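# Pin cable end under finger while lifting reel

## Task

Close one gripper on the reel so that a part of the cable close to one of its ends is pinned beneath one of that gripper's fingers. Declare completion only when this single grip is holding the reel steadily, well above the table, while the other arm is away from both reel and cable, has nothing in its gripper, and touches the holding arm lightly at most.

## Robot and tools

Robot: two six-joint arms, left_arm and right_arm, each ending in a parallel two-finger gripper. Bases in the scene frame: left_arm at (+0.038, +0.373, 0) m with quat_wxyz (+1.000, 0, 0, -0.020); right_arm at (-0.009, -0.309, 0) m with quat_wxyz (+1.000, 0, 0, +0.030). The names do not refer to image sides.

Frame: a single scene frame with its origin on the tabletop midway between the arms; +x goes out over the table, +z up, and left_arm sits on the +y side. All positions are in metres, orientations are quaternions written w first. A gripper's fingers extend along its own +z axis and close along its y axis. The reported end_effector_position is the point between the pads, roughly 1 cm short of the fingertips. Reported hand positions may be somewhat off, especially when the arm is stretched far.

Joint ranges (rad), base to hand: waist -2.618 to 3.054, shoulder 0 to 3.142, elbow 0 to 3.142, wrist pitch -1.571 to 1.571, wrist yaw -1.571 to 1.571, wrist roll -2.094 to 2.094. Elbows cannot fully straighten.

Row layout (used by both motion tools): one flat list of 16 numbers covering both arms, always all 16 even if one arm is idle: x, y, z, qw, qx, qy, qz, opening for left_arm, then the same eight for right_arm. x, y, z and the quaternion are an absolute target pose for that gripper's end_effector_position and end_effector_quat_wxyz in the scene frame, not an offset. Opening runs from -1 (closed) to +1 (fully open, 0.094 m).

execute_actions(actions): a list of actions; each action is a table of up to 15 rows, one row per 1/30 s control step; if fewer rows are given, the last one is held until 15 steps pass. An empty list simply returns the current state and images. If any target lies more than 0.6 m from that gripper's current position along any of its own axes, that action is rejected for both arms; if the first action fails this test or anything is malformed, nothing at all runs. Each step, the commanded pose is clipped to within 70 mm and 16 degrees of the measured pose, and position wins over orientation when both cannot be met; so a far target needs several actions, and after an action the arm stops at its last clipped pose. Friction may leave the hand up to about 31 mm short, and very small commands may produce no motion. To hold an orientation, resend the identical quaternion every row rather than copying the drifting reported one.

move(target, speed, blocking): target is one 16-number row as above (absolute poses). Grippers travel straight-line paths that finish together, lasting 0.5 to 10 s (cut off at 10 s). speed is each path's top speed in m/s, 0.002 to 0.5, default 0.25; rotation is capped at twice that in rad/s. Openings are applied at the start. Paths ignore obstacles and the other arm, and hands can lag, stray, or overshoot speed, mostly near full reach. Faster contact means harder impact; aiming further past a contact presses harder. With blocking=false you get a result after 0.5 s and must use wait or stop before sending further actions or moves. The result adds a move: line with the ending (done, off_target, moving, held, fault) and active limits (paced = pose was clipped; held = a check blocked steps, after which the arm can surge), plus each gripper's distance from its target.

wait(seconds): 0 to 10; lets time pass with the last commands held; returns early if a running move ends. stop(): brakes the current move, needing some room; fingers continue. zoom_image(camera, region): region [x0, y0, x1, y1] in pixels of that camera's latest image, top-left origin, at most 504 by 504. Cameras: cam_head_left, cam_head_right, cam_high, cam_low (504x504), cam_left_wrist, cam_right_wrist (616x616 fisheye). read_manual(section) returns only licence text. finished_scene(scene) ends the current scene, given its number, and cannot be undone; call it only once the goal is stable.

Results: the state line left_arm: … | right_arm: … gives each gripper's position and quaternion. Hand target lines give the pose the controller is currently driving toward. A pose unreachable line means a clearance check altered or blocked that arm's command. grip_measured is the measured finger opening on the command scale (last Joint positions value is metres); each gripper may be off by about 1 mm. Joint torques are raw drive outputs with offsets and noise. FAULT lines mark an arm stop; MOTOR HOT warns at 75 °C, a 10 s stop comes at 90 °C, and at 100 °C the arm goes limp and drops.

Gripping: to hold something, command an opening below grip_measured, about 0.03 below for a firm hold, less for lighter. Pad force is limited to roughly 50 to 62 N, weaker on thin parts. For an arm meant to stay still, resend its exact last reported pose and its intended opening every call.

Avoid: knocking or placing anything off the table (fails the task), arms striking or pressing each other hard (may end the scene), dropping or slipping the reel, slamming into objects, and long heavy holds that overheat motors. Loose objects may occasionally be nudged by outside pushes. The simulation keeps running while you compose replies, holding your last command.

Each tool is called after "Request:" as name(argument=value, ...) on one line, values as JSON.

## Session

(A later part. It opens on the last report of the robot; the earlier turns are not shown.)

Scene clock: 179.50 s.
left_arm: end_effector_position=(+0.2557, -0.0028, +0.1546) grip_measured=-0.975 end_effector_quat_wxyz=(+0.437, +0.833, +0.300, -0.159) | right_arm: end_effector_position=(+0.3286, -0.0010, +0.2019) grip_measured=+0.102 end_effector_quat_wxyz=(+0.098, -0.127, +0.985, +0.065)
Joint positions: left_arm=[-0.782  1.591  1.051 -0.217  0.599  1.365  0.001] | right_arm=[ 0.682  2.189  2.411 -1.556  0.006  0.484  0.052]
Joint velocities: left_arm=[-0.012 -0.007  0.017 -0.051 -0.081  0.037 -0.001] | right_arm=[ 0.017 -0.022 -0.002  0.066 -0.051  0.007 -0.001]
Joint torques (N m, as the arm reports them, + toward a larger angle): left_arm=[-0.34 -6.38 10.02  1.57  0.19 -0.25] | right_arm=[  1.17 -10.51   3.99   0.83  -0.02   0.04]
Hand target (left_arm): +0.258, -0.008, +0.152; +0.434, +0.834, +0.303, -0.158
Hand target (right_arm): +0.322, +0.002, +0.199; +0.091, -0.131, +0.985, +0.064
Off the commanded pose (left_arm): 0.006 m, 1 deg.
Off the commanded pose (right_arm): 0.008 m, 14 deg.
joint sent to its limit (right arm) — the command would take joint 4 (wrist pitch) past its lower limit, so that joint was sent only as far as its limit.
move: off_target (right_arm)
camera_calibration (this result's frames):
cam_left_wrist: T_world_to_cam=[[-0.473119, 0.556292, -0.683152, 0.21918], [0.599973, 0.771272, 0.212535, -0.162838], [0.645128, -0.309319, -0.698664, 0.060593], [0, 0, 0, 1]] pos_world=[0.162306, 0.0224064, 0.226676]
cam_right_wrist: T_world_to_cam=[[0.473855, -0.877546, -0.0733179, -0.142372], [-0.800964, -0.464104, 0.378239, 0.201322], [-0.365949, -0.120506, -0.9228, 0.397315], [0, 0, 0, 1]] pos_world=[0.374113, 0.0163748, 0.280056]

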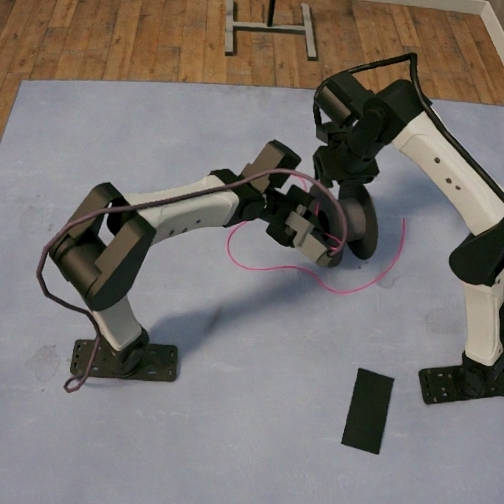

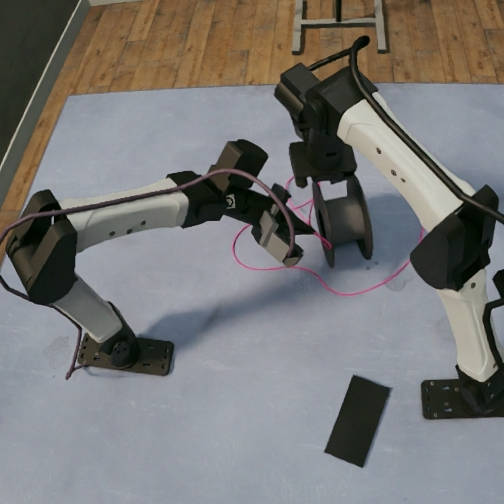

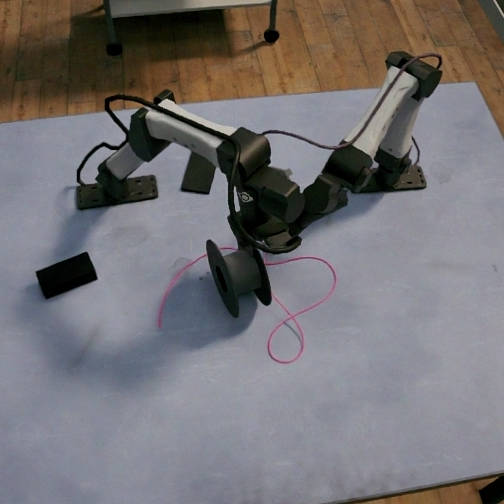

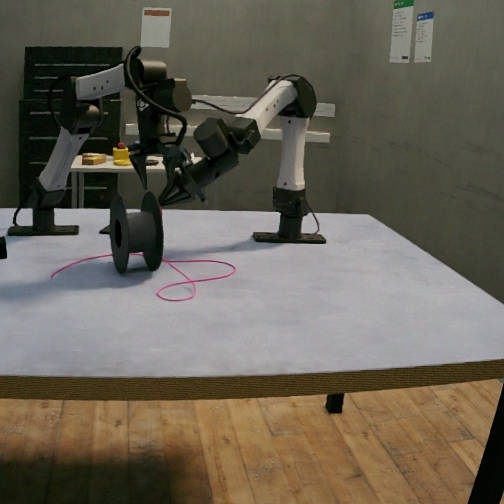

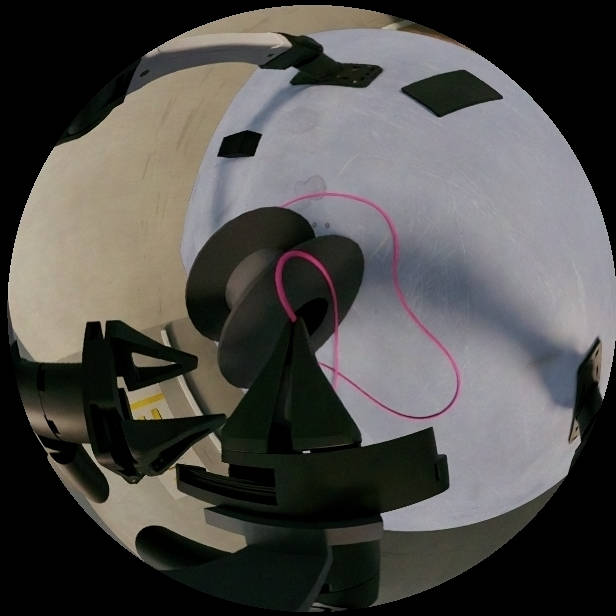

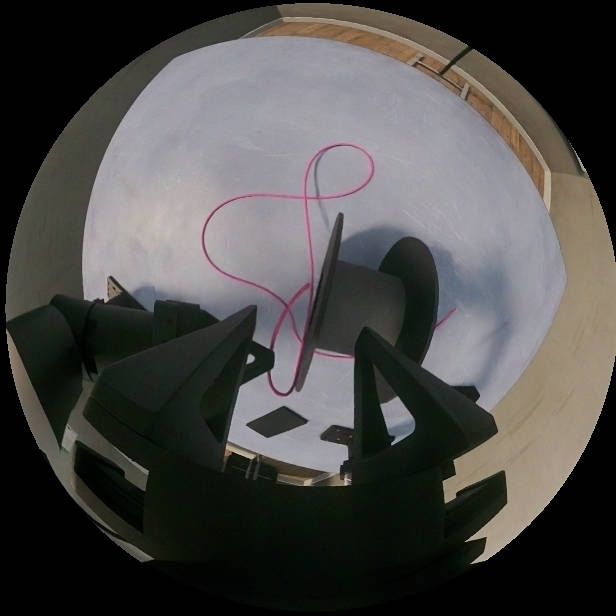

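Request:
move(target=[0.258,-0.008,0.152,0.434,0.834,0.303,-0.158,-1,0.325,0.0,0.155,0,-0.131,0.991,0,0.0], speed=0.04)

Request:
zoom_image(camera="cam_low", region=[70,80,270,280])

Scene clock: 186.83 s.
left_arm: end_effector_position=(+0.2557, -0.0028, +0.1546) grip_measured=-0.975 end_effector_quat_wxyz=(+0.437, +0.833, +0.300, -0.160) | right_arm: end_effector_position=(+0.3290, -0.0007, +0.1610) grip_measured=+0.002 end_effector_quat_wxyz=(+0.055, -0.128, +0.990, +0.035)
Joint positions: left_arm=[-0.782  1.591  1.051 -0.217  0.599  1.364  0.001] | right_arm=[ 0.682  2.263  2.379 -1.556  0.006  0.484  0.047]
Joint velocities: left_arm=[-0.007 -0.022  0.012  0.022 -0.022  0.007  0.001] | right_arm=[-0.012 -0.007 -0.002 -0.007 -0.022 -0.007 -0.   ]
Joint torques (N m, as the arm reports them, + toward a larger angle): left_arm=[-0.31 -6.28  9.99  1.53  0.2  -0.24] | right_arm=[  0.47 -10.37   3.99   0.6   -0.03  -0.08]
Hand target (left_arm): +0.258, -0.008, +0.152; +0.434, +0.834, +0.303, -0.158
Hand target (right_arm): +0.325, -0.000, +0.154; +0.044, -0.132, +0.990, +0.031
Off the commanded pose (left_arm): 0.006 m, 1 deg.
Off the commanded pose (right_arm): 0.007 m, 8 deg.
joint sent to its limit (right arm) — the command would take joint 4 (wrist pitch) past its lower limit, so that joint was sent only as far as its limit.
move: off_target (right_arm)
camera_calibration (this result's frames):
cam_left_wrist: T_world_to_cam=[[-0.473789, 0.556089, -0.682853, 0.219305], [0.599772, 0.771532, 0.21216, -0.162728], [0.644823, -0.309037, -0.69907, 0.0607346], [0, 0, 0, 1]] pos_world=[0.162341, 0.0223658, 0.226735]
cam_right_wrist: T_world_to_cam=[[0.468832, -0.882016, -0.0473804, -0.147788], [-0.768112, -0.433597, 0.471167, 0.191433], [-0.43612, -0.184505, -0.880771, 0.376029], [0, 0, 0, 1]] pos_world=[0.380324, 0.0220329, 0.233996]

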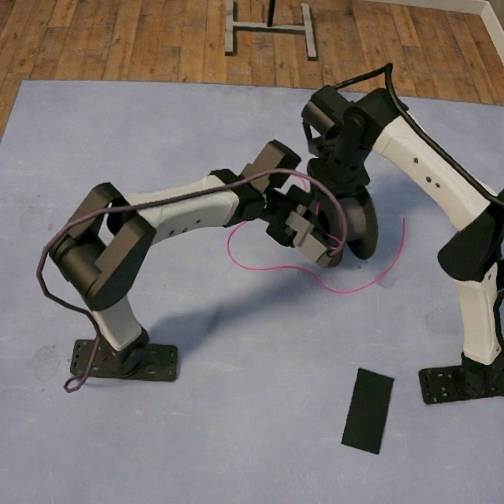

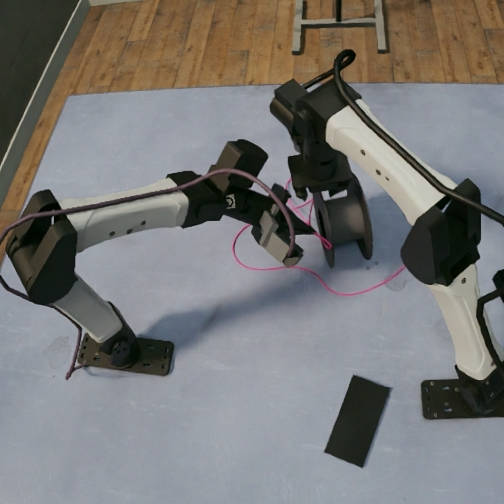

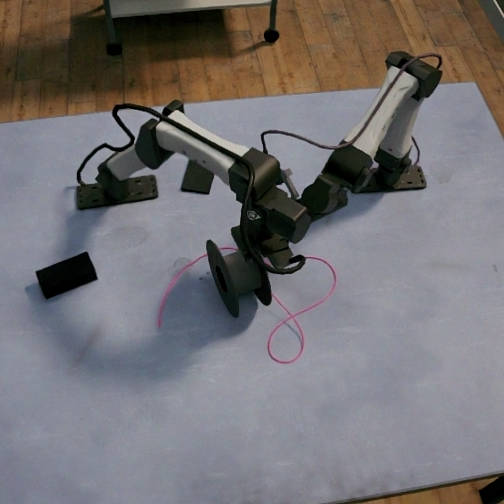

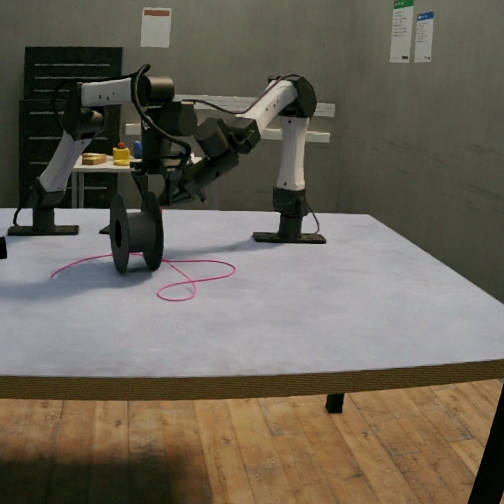

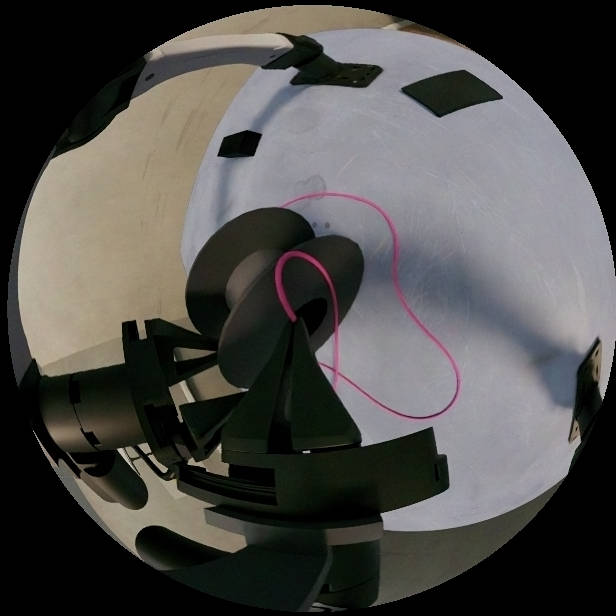

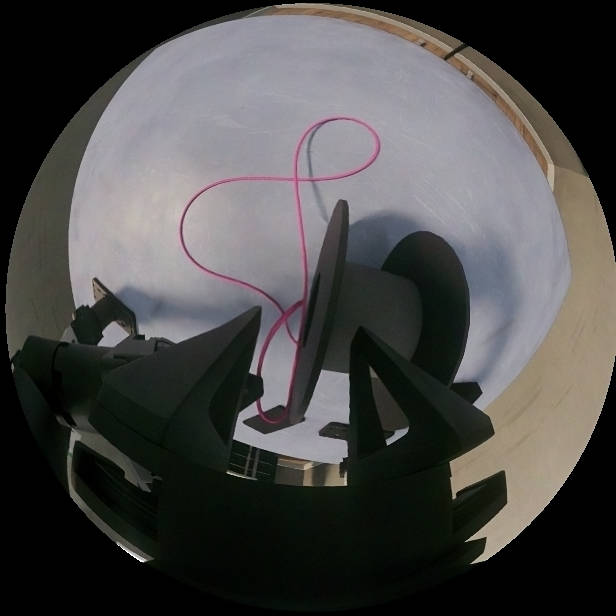

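Region (70, 80, 270, 280) of cam_low's 504x504 image, scaled by 2.520, with more detail than that image has.

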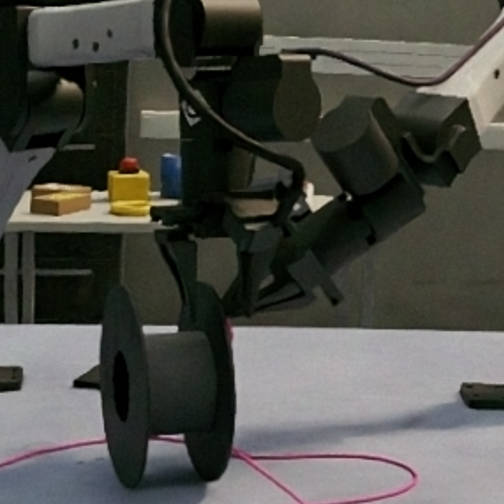

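Request:
move(target=[0.258,-0.008,0.152,0.434,0.834,0.303,-0.158,-1,0.316,-0.002,0.13,0,-0.131,0.991,0,0.0], speed=0.03)

Scene clock: 196.13 s.
left_arm: end_effector_position=(+0.2557, -0.0028, +0.1546) grip_measured=-0.975 end_effector_quat_wxyz=(+0.437, +0.833, +0.300, -0.160) | right_arm: end_effector_position=(+0.3248, -0.0046, +0.1439) grip_measured=+0.001 end_effector_quat_wxyz=(+0.033, -0.127, +0.991, +0.019)
Joint positions: left_arm=[-0.782  1.591  1.051 -0.217  0.599  1.364  0.001] | right_arm=[ 0.682  2.278  2.34  -1.555  0.007  0.486  0.047]
Joint velocities: left_arm=[-0.017  0.012 -0.007 -0.081  0.081  0.007  0.001] | right_arm=[-0.002 -0.017  0.007  0.022 -0.051  0.022 -0.   ]
Joint torques (N m, as the arm reports them, + toward a larger angle): left_arm=[-0.28 -6.19 10.02  1.54  0.2  -0.23] | right_arm=[ 1.3  -9.61  3.32  0.46 -0.02  0.  ]
Hand target (left_arm): +0.258, -0.008, +0.152; +0.434, +0.834, +0.303, -0.158
Hand target (right_arm): +0.316, -0.002, +0.129; +0.012, -0.131, +0.991, +0.009
Off the commanded pose (left_arm): 0.006 m, 1 deg.
Off the commanded pose (right_arm): 0.017 m, 4 deg.
joint sent to its limit (right arm) — the command would take joint 4 (wrist pitch) past its lower limit, so that joint was sent only as far as its limit.
move: off_target (right_arm)
camera_calibration (this result's frames):
cam_left_wrist: T_world_to_cam=[[-0.473789, 0.556089, -0.682853, 0.219305], [0.599772, 0.771532, 0.21216, -0.162728], [0.644823, -0.309037, -0.69907, 0.0607346], [0, 0, 0, 1]] pos_world=[0.162341, 0.0223658, 0.226735]
cam_right_wrist: T_world_to_cam=[[0.4655, -0.884415, -0.0334487, -0.151025], [-0.749114, -0.413849, 0.517259, 0.18192], [-0.471315, -0.215727, -0.855175, 0.365982], [0, 0, 0, 1]] pos_world=[0.379074, 0.0206714, 0.213827]

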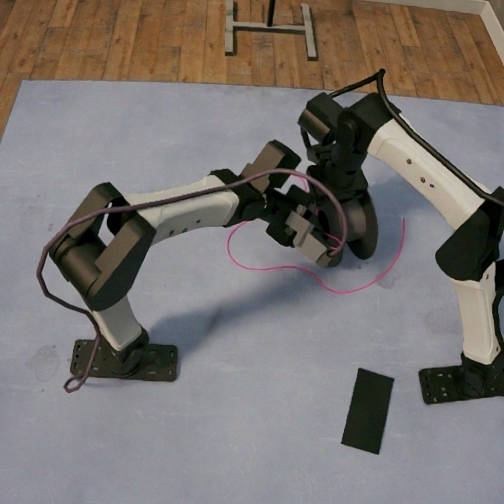

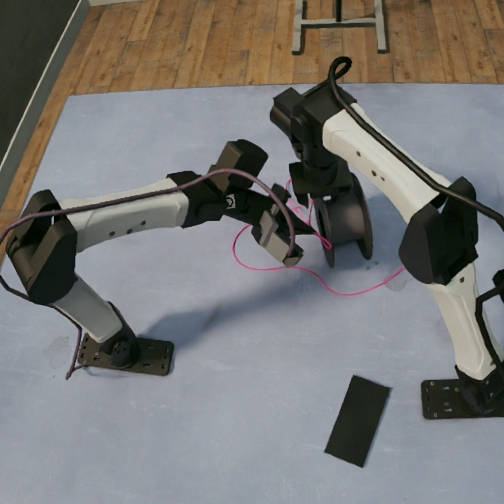

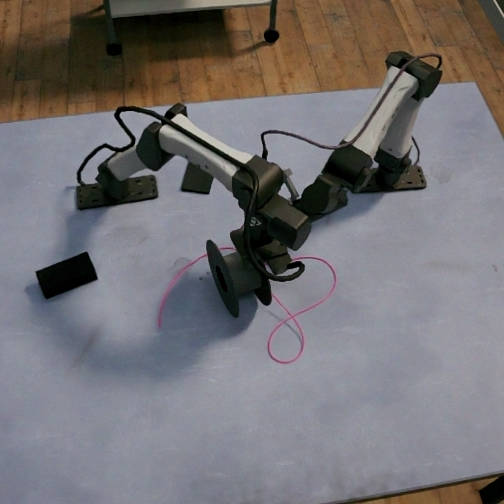

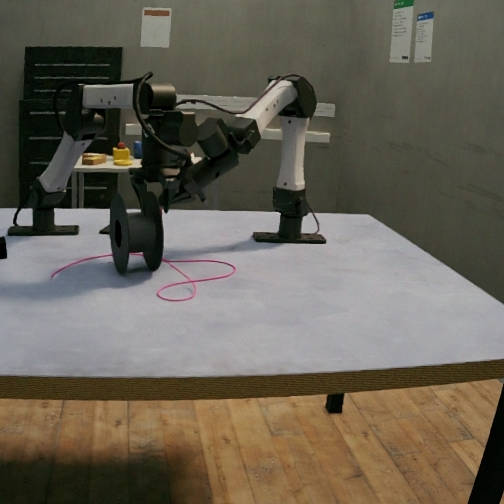

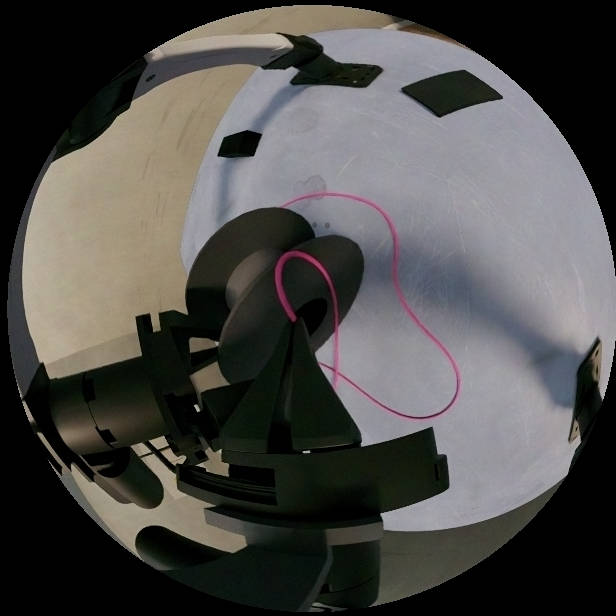

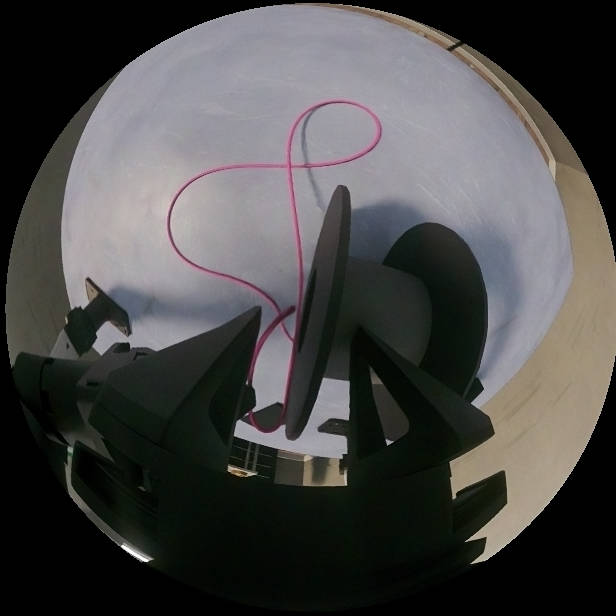

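Request:
move(target=[0.258,-0.008,0.152,0.434,0.834,0.303,-0.158,-1,0.322,-0.008,0.135,0,-0.131,0.991,0,-1], speed=0.03)

Request:
zoom_image(camera="cam_right_wrist", region=[200,230,400,430])

Scene clock: 205.83 s.
left_arm: end_effector_position=(+0.2557, -0.0028, +0.1546) grip_measured=-0.975 end_effector_quat_wxyz=(+0.437, +0.833, +0.300, -0.160) | right_arm: end_effector_position=(+0.3253, -0.0055, +0.1439) grip_measured=-0.952 end_effector_quat_wxyz=(+0.035, -0.129, +0.991, +0.017)
Joint positions: left_arm=[-0.782  1.591  1.051 -0.217  0.599  1.364  0.001] | right_arm=[ 0.682  2.278  2.34  -1.556  0.012  0.482  0.002]
Joint velocities: left_arm=[ 0.002  0.007  0.007 -0.11  -0.051 -0.051 -0.   ] | right_arm=[-0.002  0.002 -0.002  0.066 -0.081  0.022 -0.001]
Joint torques (N m, as the arm reports them, + toward a larger angle): left_arm=[-0.32 -6.24 10.01  1.55  0.17 -0.24] | right_arm=[ -0.25 -10.33   3.53   0.48  -0.11  -0.13]
Hand target (left_arm): +0.258, -0.008, +0.152; +0.434, +0.834, +0.303, -0.158
Hand target (right_arm): +0.322, -0.008, +0.135; +0.018, -0.131, +0.991, +0.012
Off the commanded pose (left_arm): 0.006 m, 1 deg.
Off the commanded pose (right_arm): 0.010 m, 4 deg.
joint sent to its limit (right arm) — the command would take joint 4 (wrist pitch) past its lower limit, so that joint was sent only as far as its limit.
move: off_target (right_arm)
camera_calibration (this result's frames):
cam_left_wrist: T_world_to_cam=[[-0.473789, 0.556089, -0.682853, 0.219305], [0.599772, 0.771532, 0.21216, -0.162728], [0.644823, -0.309037, -0.69907, 0.0607346], [0, 0, 0, 1]] pos_world=[0.162341, 0.0223658, 0.226735]
cam_right_wrist: T_world_to_cam=[[0.469253, -0.882639, -0.0273891, -0.154106], [-0.749212, -0.414352, 0.516715, 0.182072], [-0.467421, -0.22195, -0.855719, 0.36482], [0, 0, 0, 1]] pos_world=[0.37925, 0.0203932, 0.213883]

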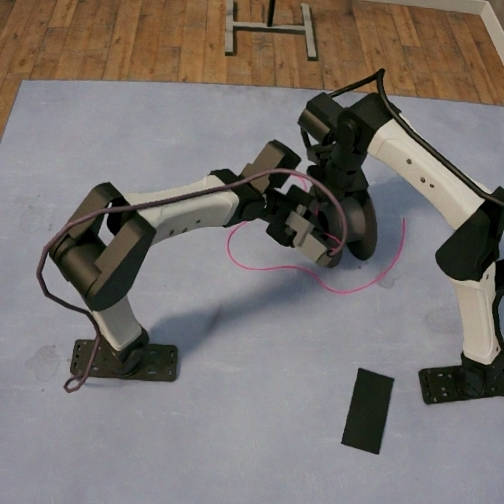

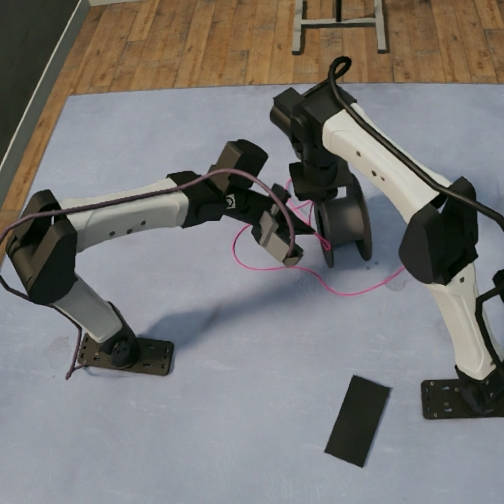

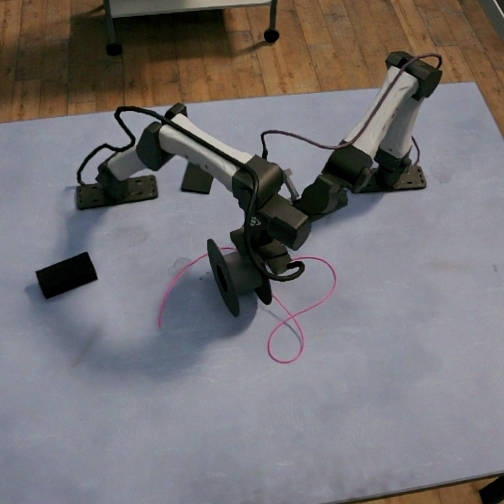

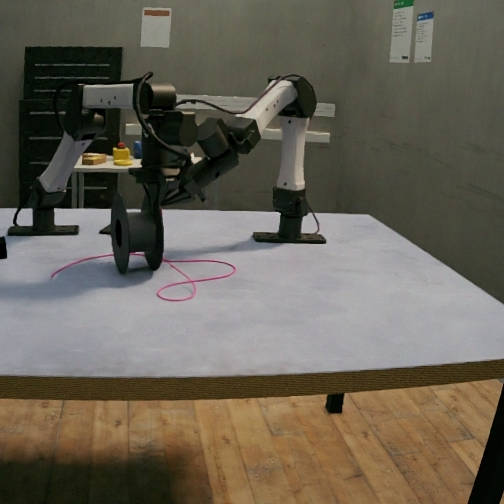

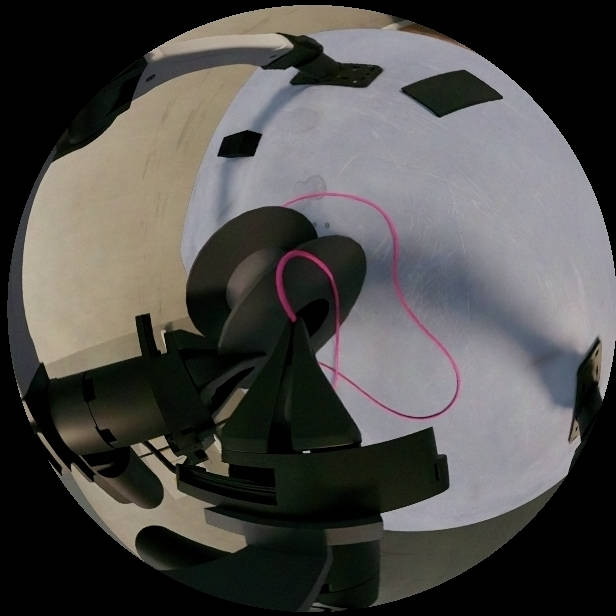

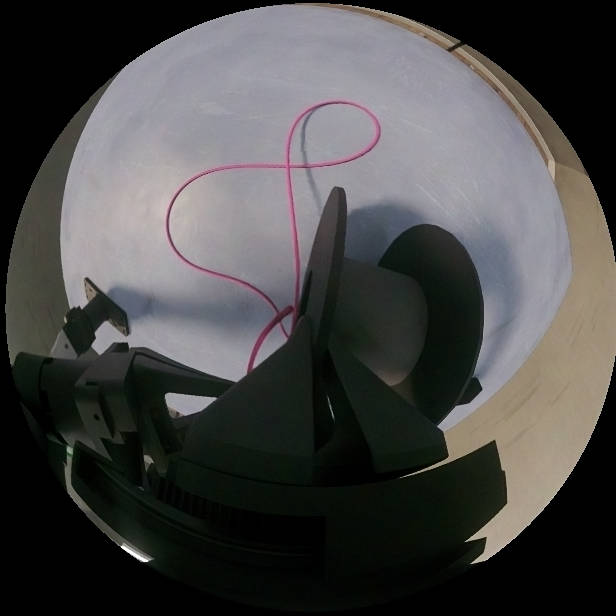

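Region (200, 230, 400, 430) of cam_right_wrist's 616x616 image, scaled by 2.520, with more detail than that image has.

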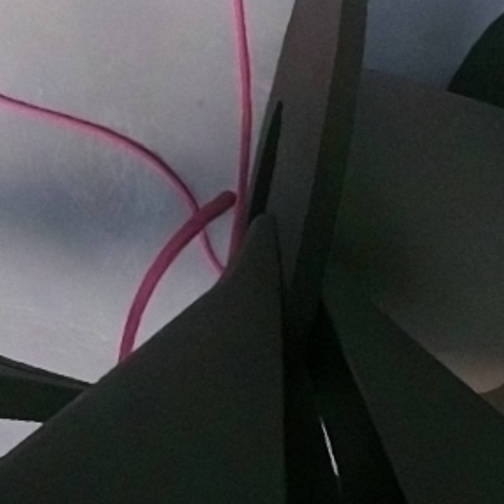

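Request:
move(target=[0.258,-0.008,0.152,0.434,0.834,0.303,-0.158,-1,0.325,-0.004,0.144,0,-0.131,0.991,0,0])

Request:
move(target=[0.277,-0.016,0.166,0.434,0.834,0.303,-0.158,-1,0.325,-0.004,0.144,0,-0.131,0.991,0,0], speed=0.03)

Scene clock: 213.73 s.
left_arm: end_effector_position=(+0.2557, -0.0028, +0.1546) grip_measured=-0.975 end_effector_quat_wxyz=(+0.437, +0.833, +0.300, -0.160) | right_arm: end_effector_position=(+0.3249, -0.0050, +0.1439) grip_measured=-0.002 end_effector_quat_wxyz=(+0.034, -0.129, +0.991, +0.018)
Joint positions: left_arm=[-0.782  1.591  1.051 -0.217  0.599  1.364  0.001] | right_arm=[ 0.682  2.278  2.34  -1.556  0.009  0.482  0.047]
Joint velocities: left_arm=[ 0.002 -0.012  0.002 -0.007  0.037  0.022  0.   ] | right_arm=[-0.007 -0.002 -0.002  0.037 -0.081 -0.051 -0.001]
Joint torques (N m, as the arm reports them, + toward a larger angle): left_arm=[-0.42 -6.28  9.96  1.55  0.2  -0.26] | right_arm=[ -0.11 -10.6    5.61   0.48  -0.07  -0.11]
Hand target (left_arm): +0.258, -0.008, +0.152; +0.434, +0.834, +0.303, -0.158
Hand target (right_arm): +0.325, -0.004, +0.144; +0.031, -0.131, +0.991, +0.022
Off the commanded pose (left_arm): 0.006 m, 1 deg.
Off the commanded pose (right_arm): 0.001 m, 4 deg.
joint sent to its limit (right arm) — the command would take joint 4 (wrist pitch) past its lower limit, so that joint was sent only as far as its limit.
move: off_target (right_arm)
camera_calibration (this result's frames):
cam_left_wrist: T_world_to_cam=[[-0.473789, 0.556089, -0.682853, 0.219305], [0.599772, 0.771532, 0.21216, -0.162728], [0.644823, -0.309037, -0.69907, 0.0607346], [0, 0, 0, 1]] pos_world=[0.162341, 0.0223658, 0.226735]
cam_right_wrist: T_world_to_cam=[[0.469416, -0.882443, -0.0307022, -0.153111], [-0.747908, -0.415852, 0.517398, 0.181427], [-0.469342, -0.219913, -0.855194, 0.365284], [0, 0, 0, 1]] pos_world=[0.379006, 0.020666, 0.213817]

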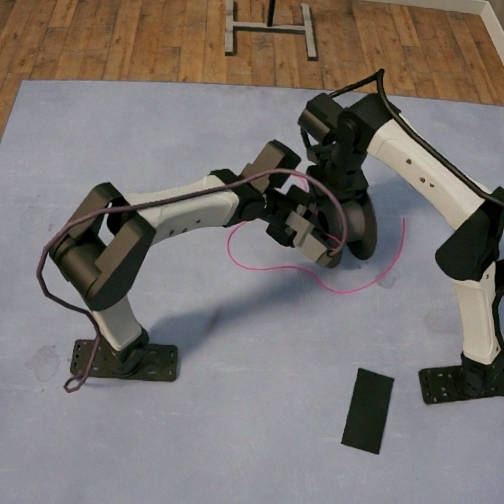

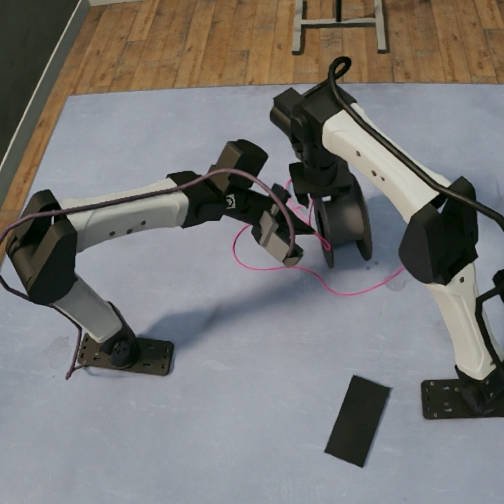

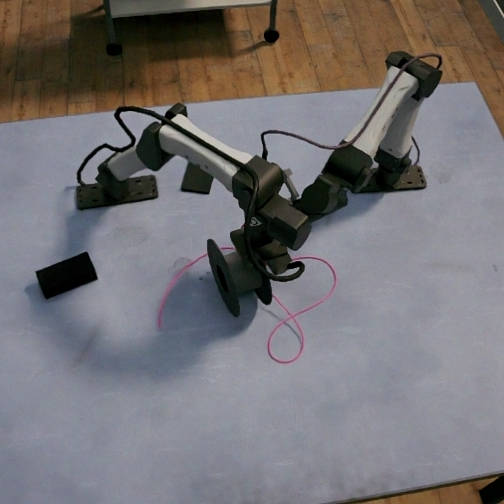

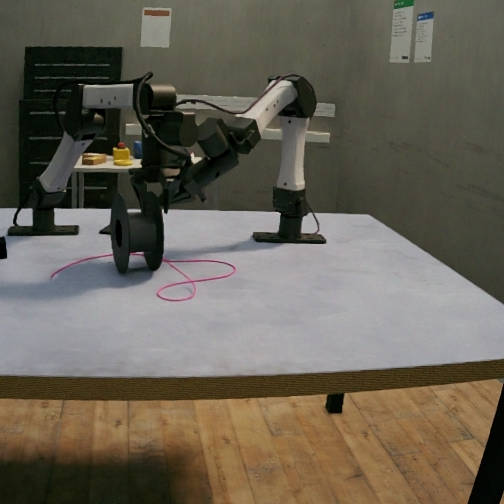

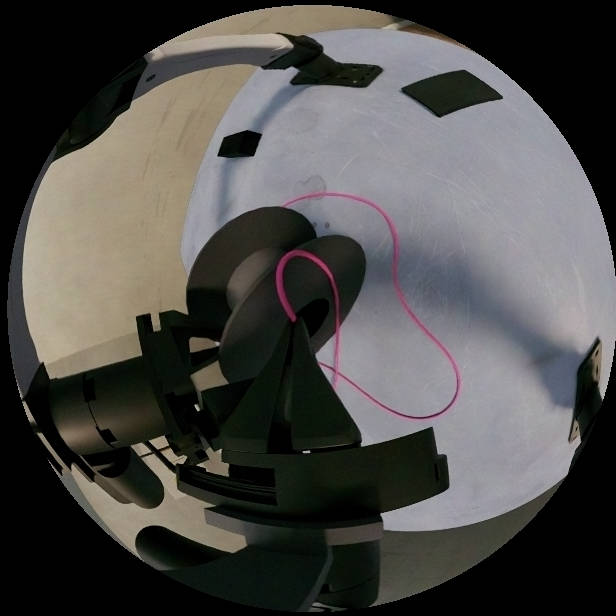

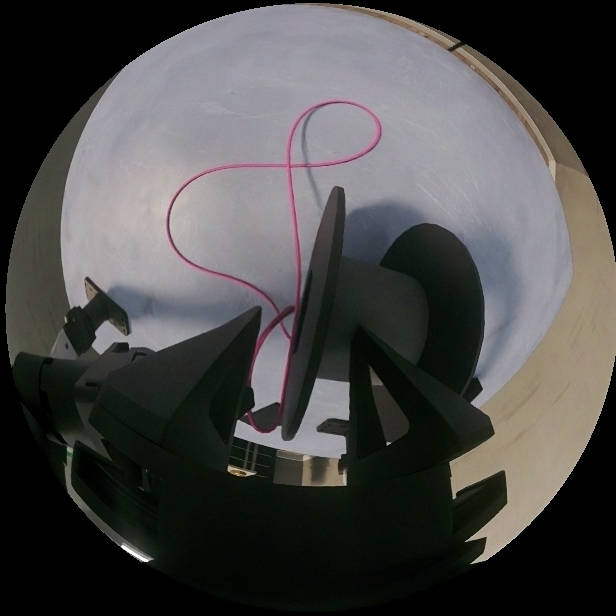

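Scene clock: 215.23 s.
left_arm: end_effector_position=(+0.2703, -0.0134, +0.1678) grip_measured=-0.975 end_effector_quat_wxyz=(+0.433, +0.833, +0.304, -0.159) | right_arm: end_effector_position=(+0.3255, -0.0056, +0.1439) grip_measured=-0.002 end_effector_quat_wxyz=(+0.035, -0.129, +0.991, +0.016)
Joint positions: left_arm=[-0.774  1.645  1.169 -0.292  0.599  1.368  0.001] | right_arm=[ 0.682  2.278  2.34  -1.556  0.014  0.482  0.047]
Joint velocities: left_arm=[ 0.002  0.002 -0.002  0.051 -0.066 -0.007 -0.001] | right_arm=[ 0.017  0.012 -0.002 -0.007  0.051 -0.022 -0.001]
Joint torques (N m, as the arm reports them, + toward a larger angle): left_arm=[ 0.76 -6.74 10.28  1.54  0.39 -0.02] | right_arm=[ -0.05 -10.59   5.57   0.48  -0.11  -0.11]
Hand target (left_arm): +0.277, -0.016, +0.166; +0.434, +0.834, +0.303, -0.158
Hand target (right_arm): +0.325, -0.004, +0.144; +0.031, -0.131, +0.991, +0.021
Off the commanded pose (left_arm): 0.007 m, 0 deg.
Off the commanded pose (right_arm): 0.002 m, 4 deg.
joint sent to its limit (right arm) — the command would take joint 4 (wrist pitch) past its lower limit, so that joint was sent only as far as its limit.
move: off_target (right_arm)
camera_calibration (this result's frames):
cam_left_wrist: T_world_to_cam=[[-0.480212, 0.558491, -0.676376, 0.241775], [0.596057, 0.773486, 0.215489, -0.165683], [0.643516, -0.299678, -0.70433, 0.0585859], [0, 0, 0, 1]] pos_world=[0.177159, 0.010681, 0.240498]
cam_right_wrist: T_world_to_cam=[[0.469197, -0.882702, -0.0262848, -0.154438], [-0.749646, -0.413852, 0.516485, 0.182287], [-0.466781, -0.222629, -0.855892, 0.364664], [0, 0, 0, 1]] pos_world=[0.379331, 0.0203022, 0.213906]

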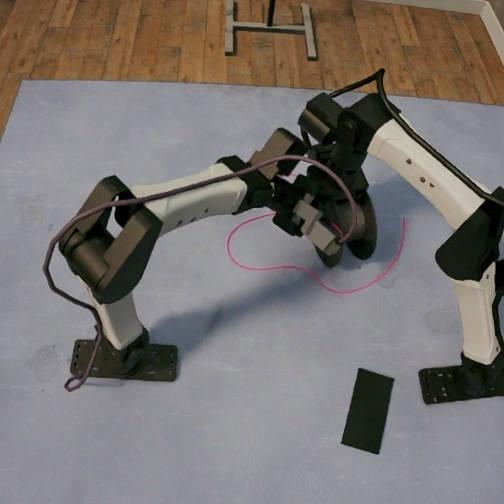

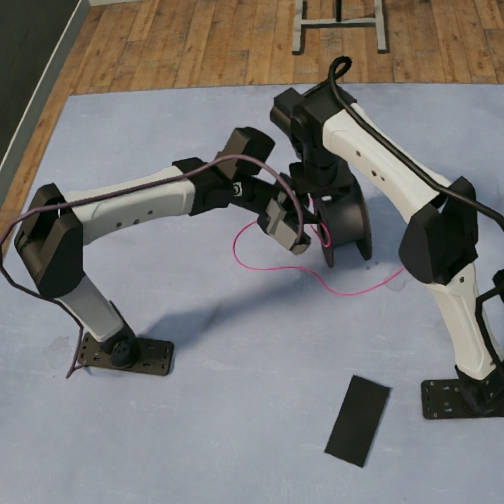

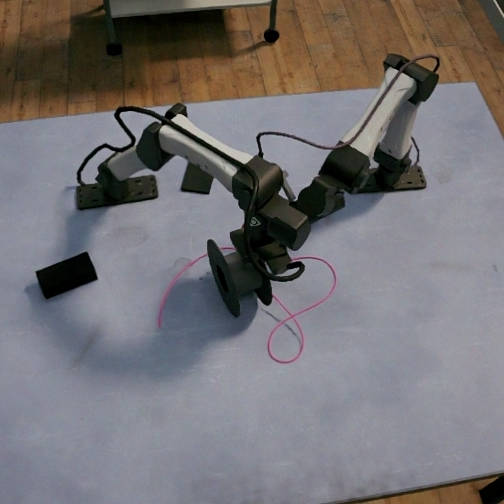

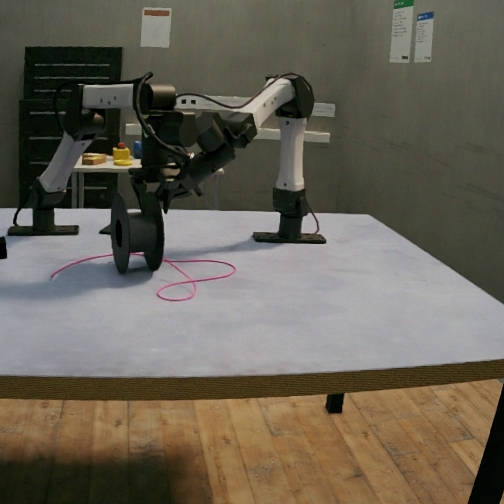

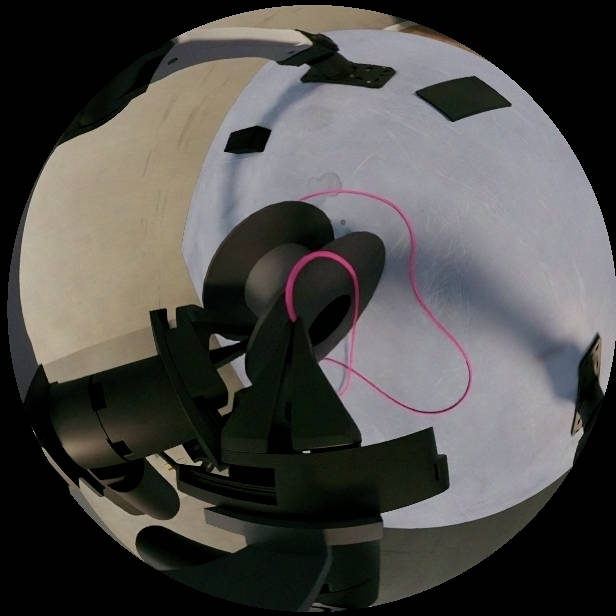

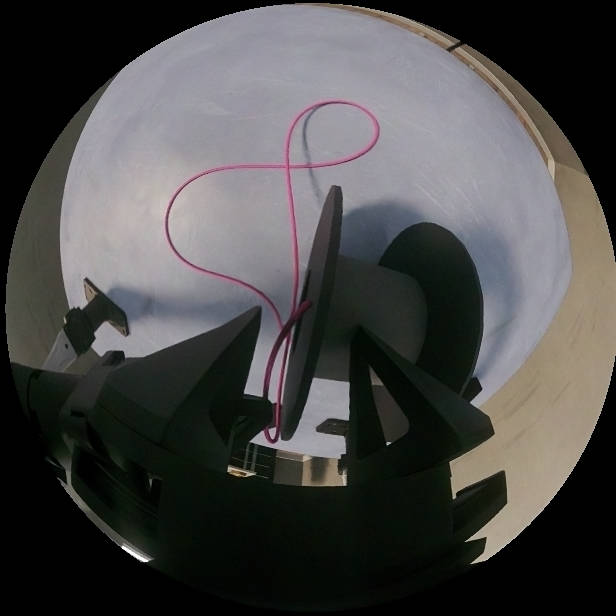

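Likely touching lightly; close.

Request:
move(target=[0.269,-0.013,0.168,0.434,0.834,0.303,-0.158,-1,0.325,-0.006,0.144,0,-0.131,0.991,0,-1], speed=0.03)

Scene clock: 230.10 s.
left_arm: end_effector_position=(+0.2707, -0.0135, +0.1679) grip_measured=-0.975 end_effector_quat_wxyz=(+0.434, +0.833, +0.304, -0.158) | right_arm: end_effector_position=(+0.3251, -0.0052, +0.1439) grip_measured=-0.900 end_effector_quat_wxyz=(+0.034, -0.131, +0.991, +0.017)
Joint positions: left_arm=[-0.774  1.645  1.169 -0.291  0.598  1.368  0.001] | right_arm=[ 0.682  2.278  2.34  -1.556  0.01   0.478  0.005]
Joint velocities: left_arm=[-0.002 -0.012 -0.007 -0.066 -0.022  0.007 -0.   ] | right_arm=[ 0.012 -0.002  0.012  0.037 -0.022  0.022 -0.001]
Joint torques (N m, as the arm reports them, + toward a larger angle): left_arm=[ 0.12 -9.55  8.28  1.51  0.3  -0.12] | right_arm=[ -0.35 -10.89   5.02   0.49  -0.08  -0.1 ]
Hand target (left_arm): +0.269, -0.013, +0.168; +0.434, +0.834, +0.303, -0.158
Hand target (right_arm): +0.325, -0.006, +0.144; +0.030, -0.131, +0.991, +0.021
Off the commanded pose (left_arm): 0.002 m, 0 deg.
Off the commanded pose (right_arm): 0.001 m, 4 deg.
joint sent to its limit (right arm) — the command would take joint 4 (wrist pitch) past its lower limit, so that joint was sent only as far as its limit.
move: off_target (right_arm)
camera_calibration (this result's frames):
cam_left_wrist: T_world_to_cam=[[-0.479415, 0.558008, -0.677339, 0.242031], [0.595227, 0.773908, 0.216266, -0.165707], [0.644876, -0.29949, -0.703164, 0.0578157], [0, 0, 0, 1]] pos_world=[0.177383, 0.0105014, 0.240428]
cam_right_wrist: T_world_to_cam=[[0.472703, -0.880746, -0.0289393, -0.154678], [-0.746989, -0.417905, 0.517071, 0.181216], [-0.467502, -0.222804, -0.855453, 0.364751], [0, 0, 0, 1]] pos_world=[0.379005, 0.0207668, 0.213849]

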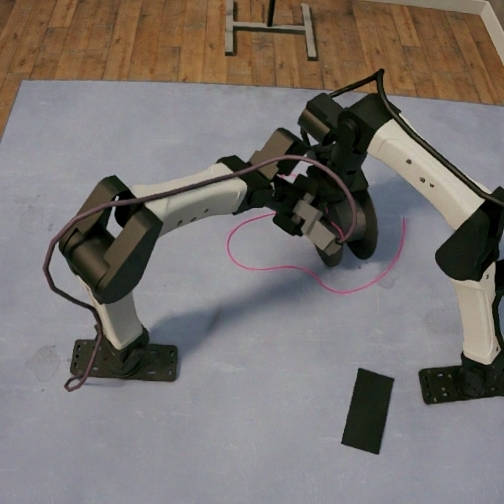

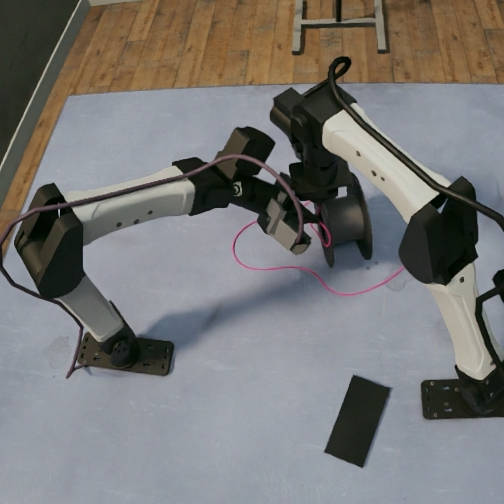

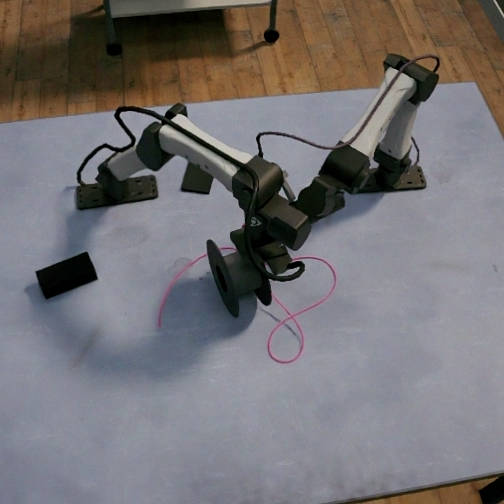

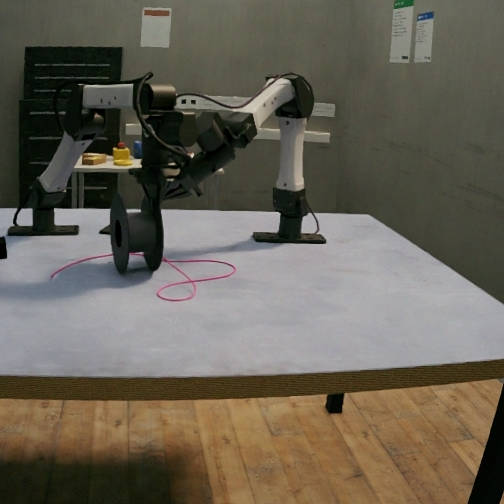

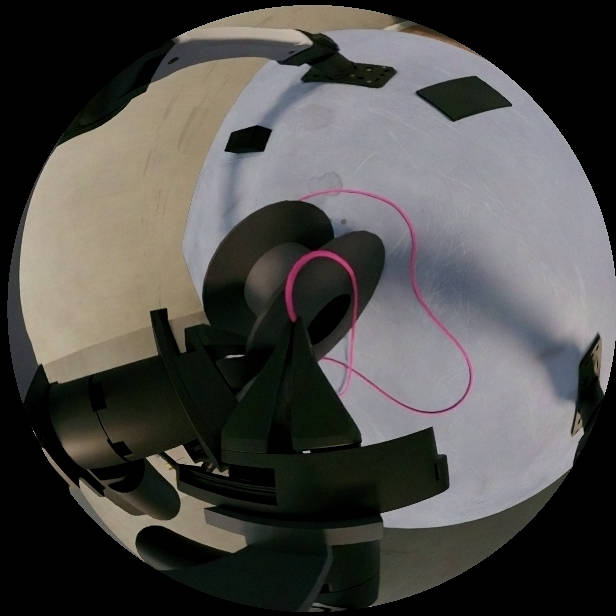

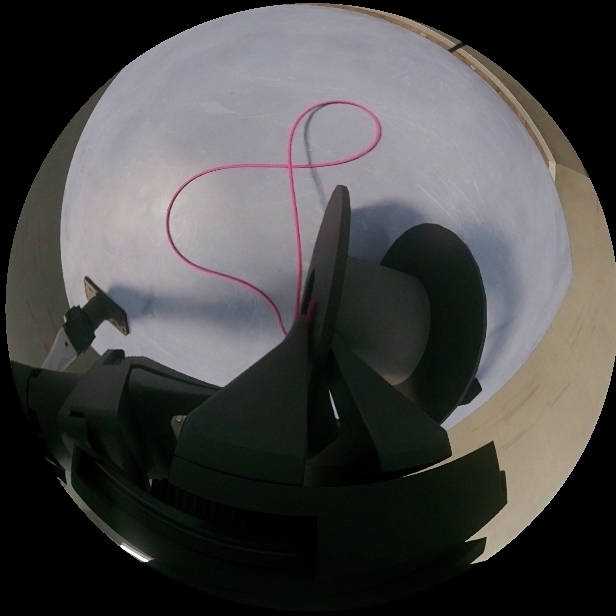

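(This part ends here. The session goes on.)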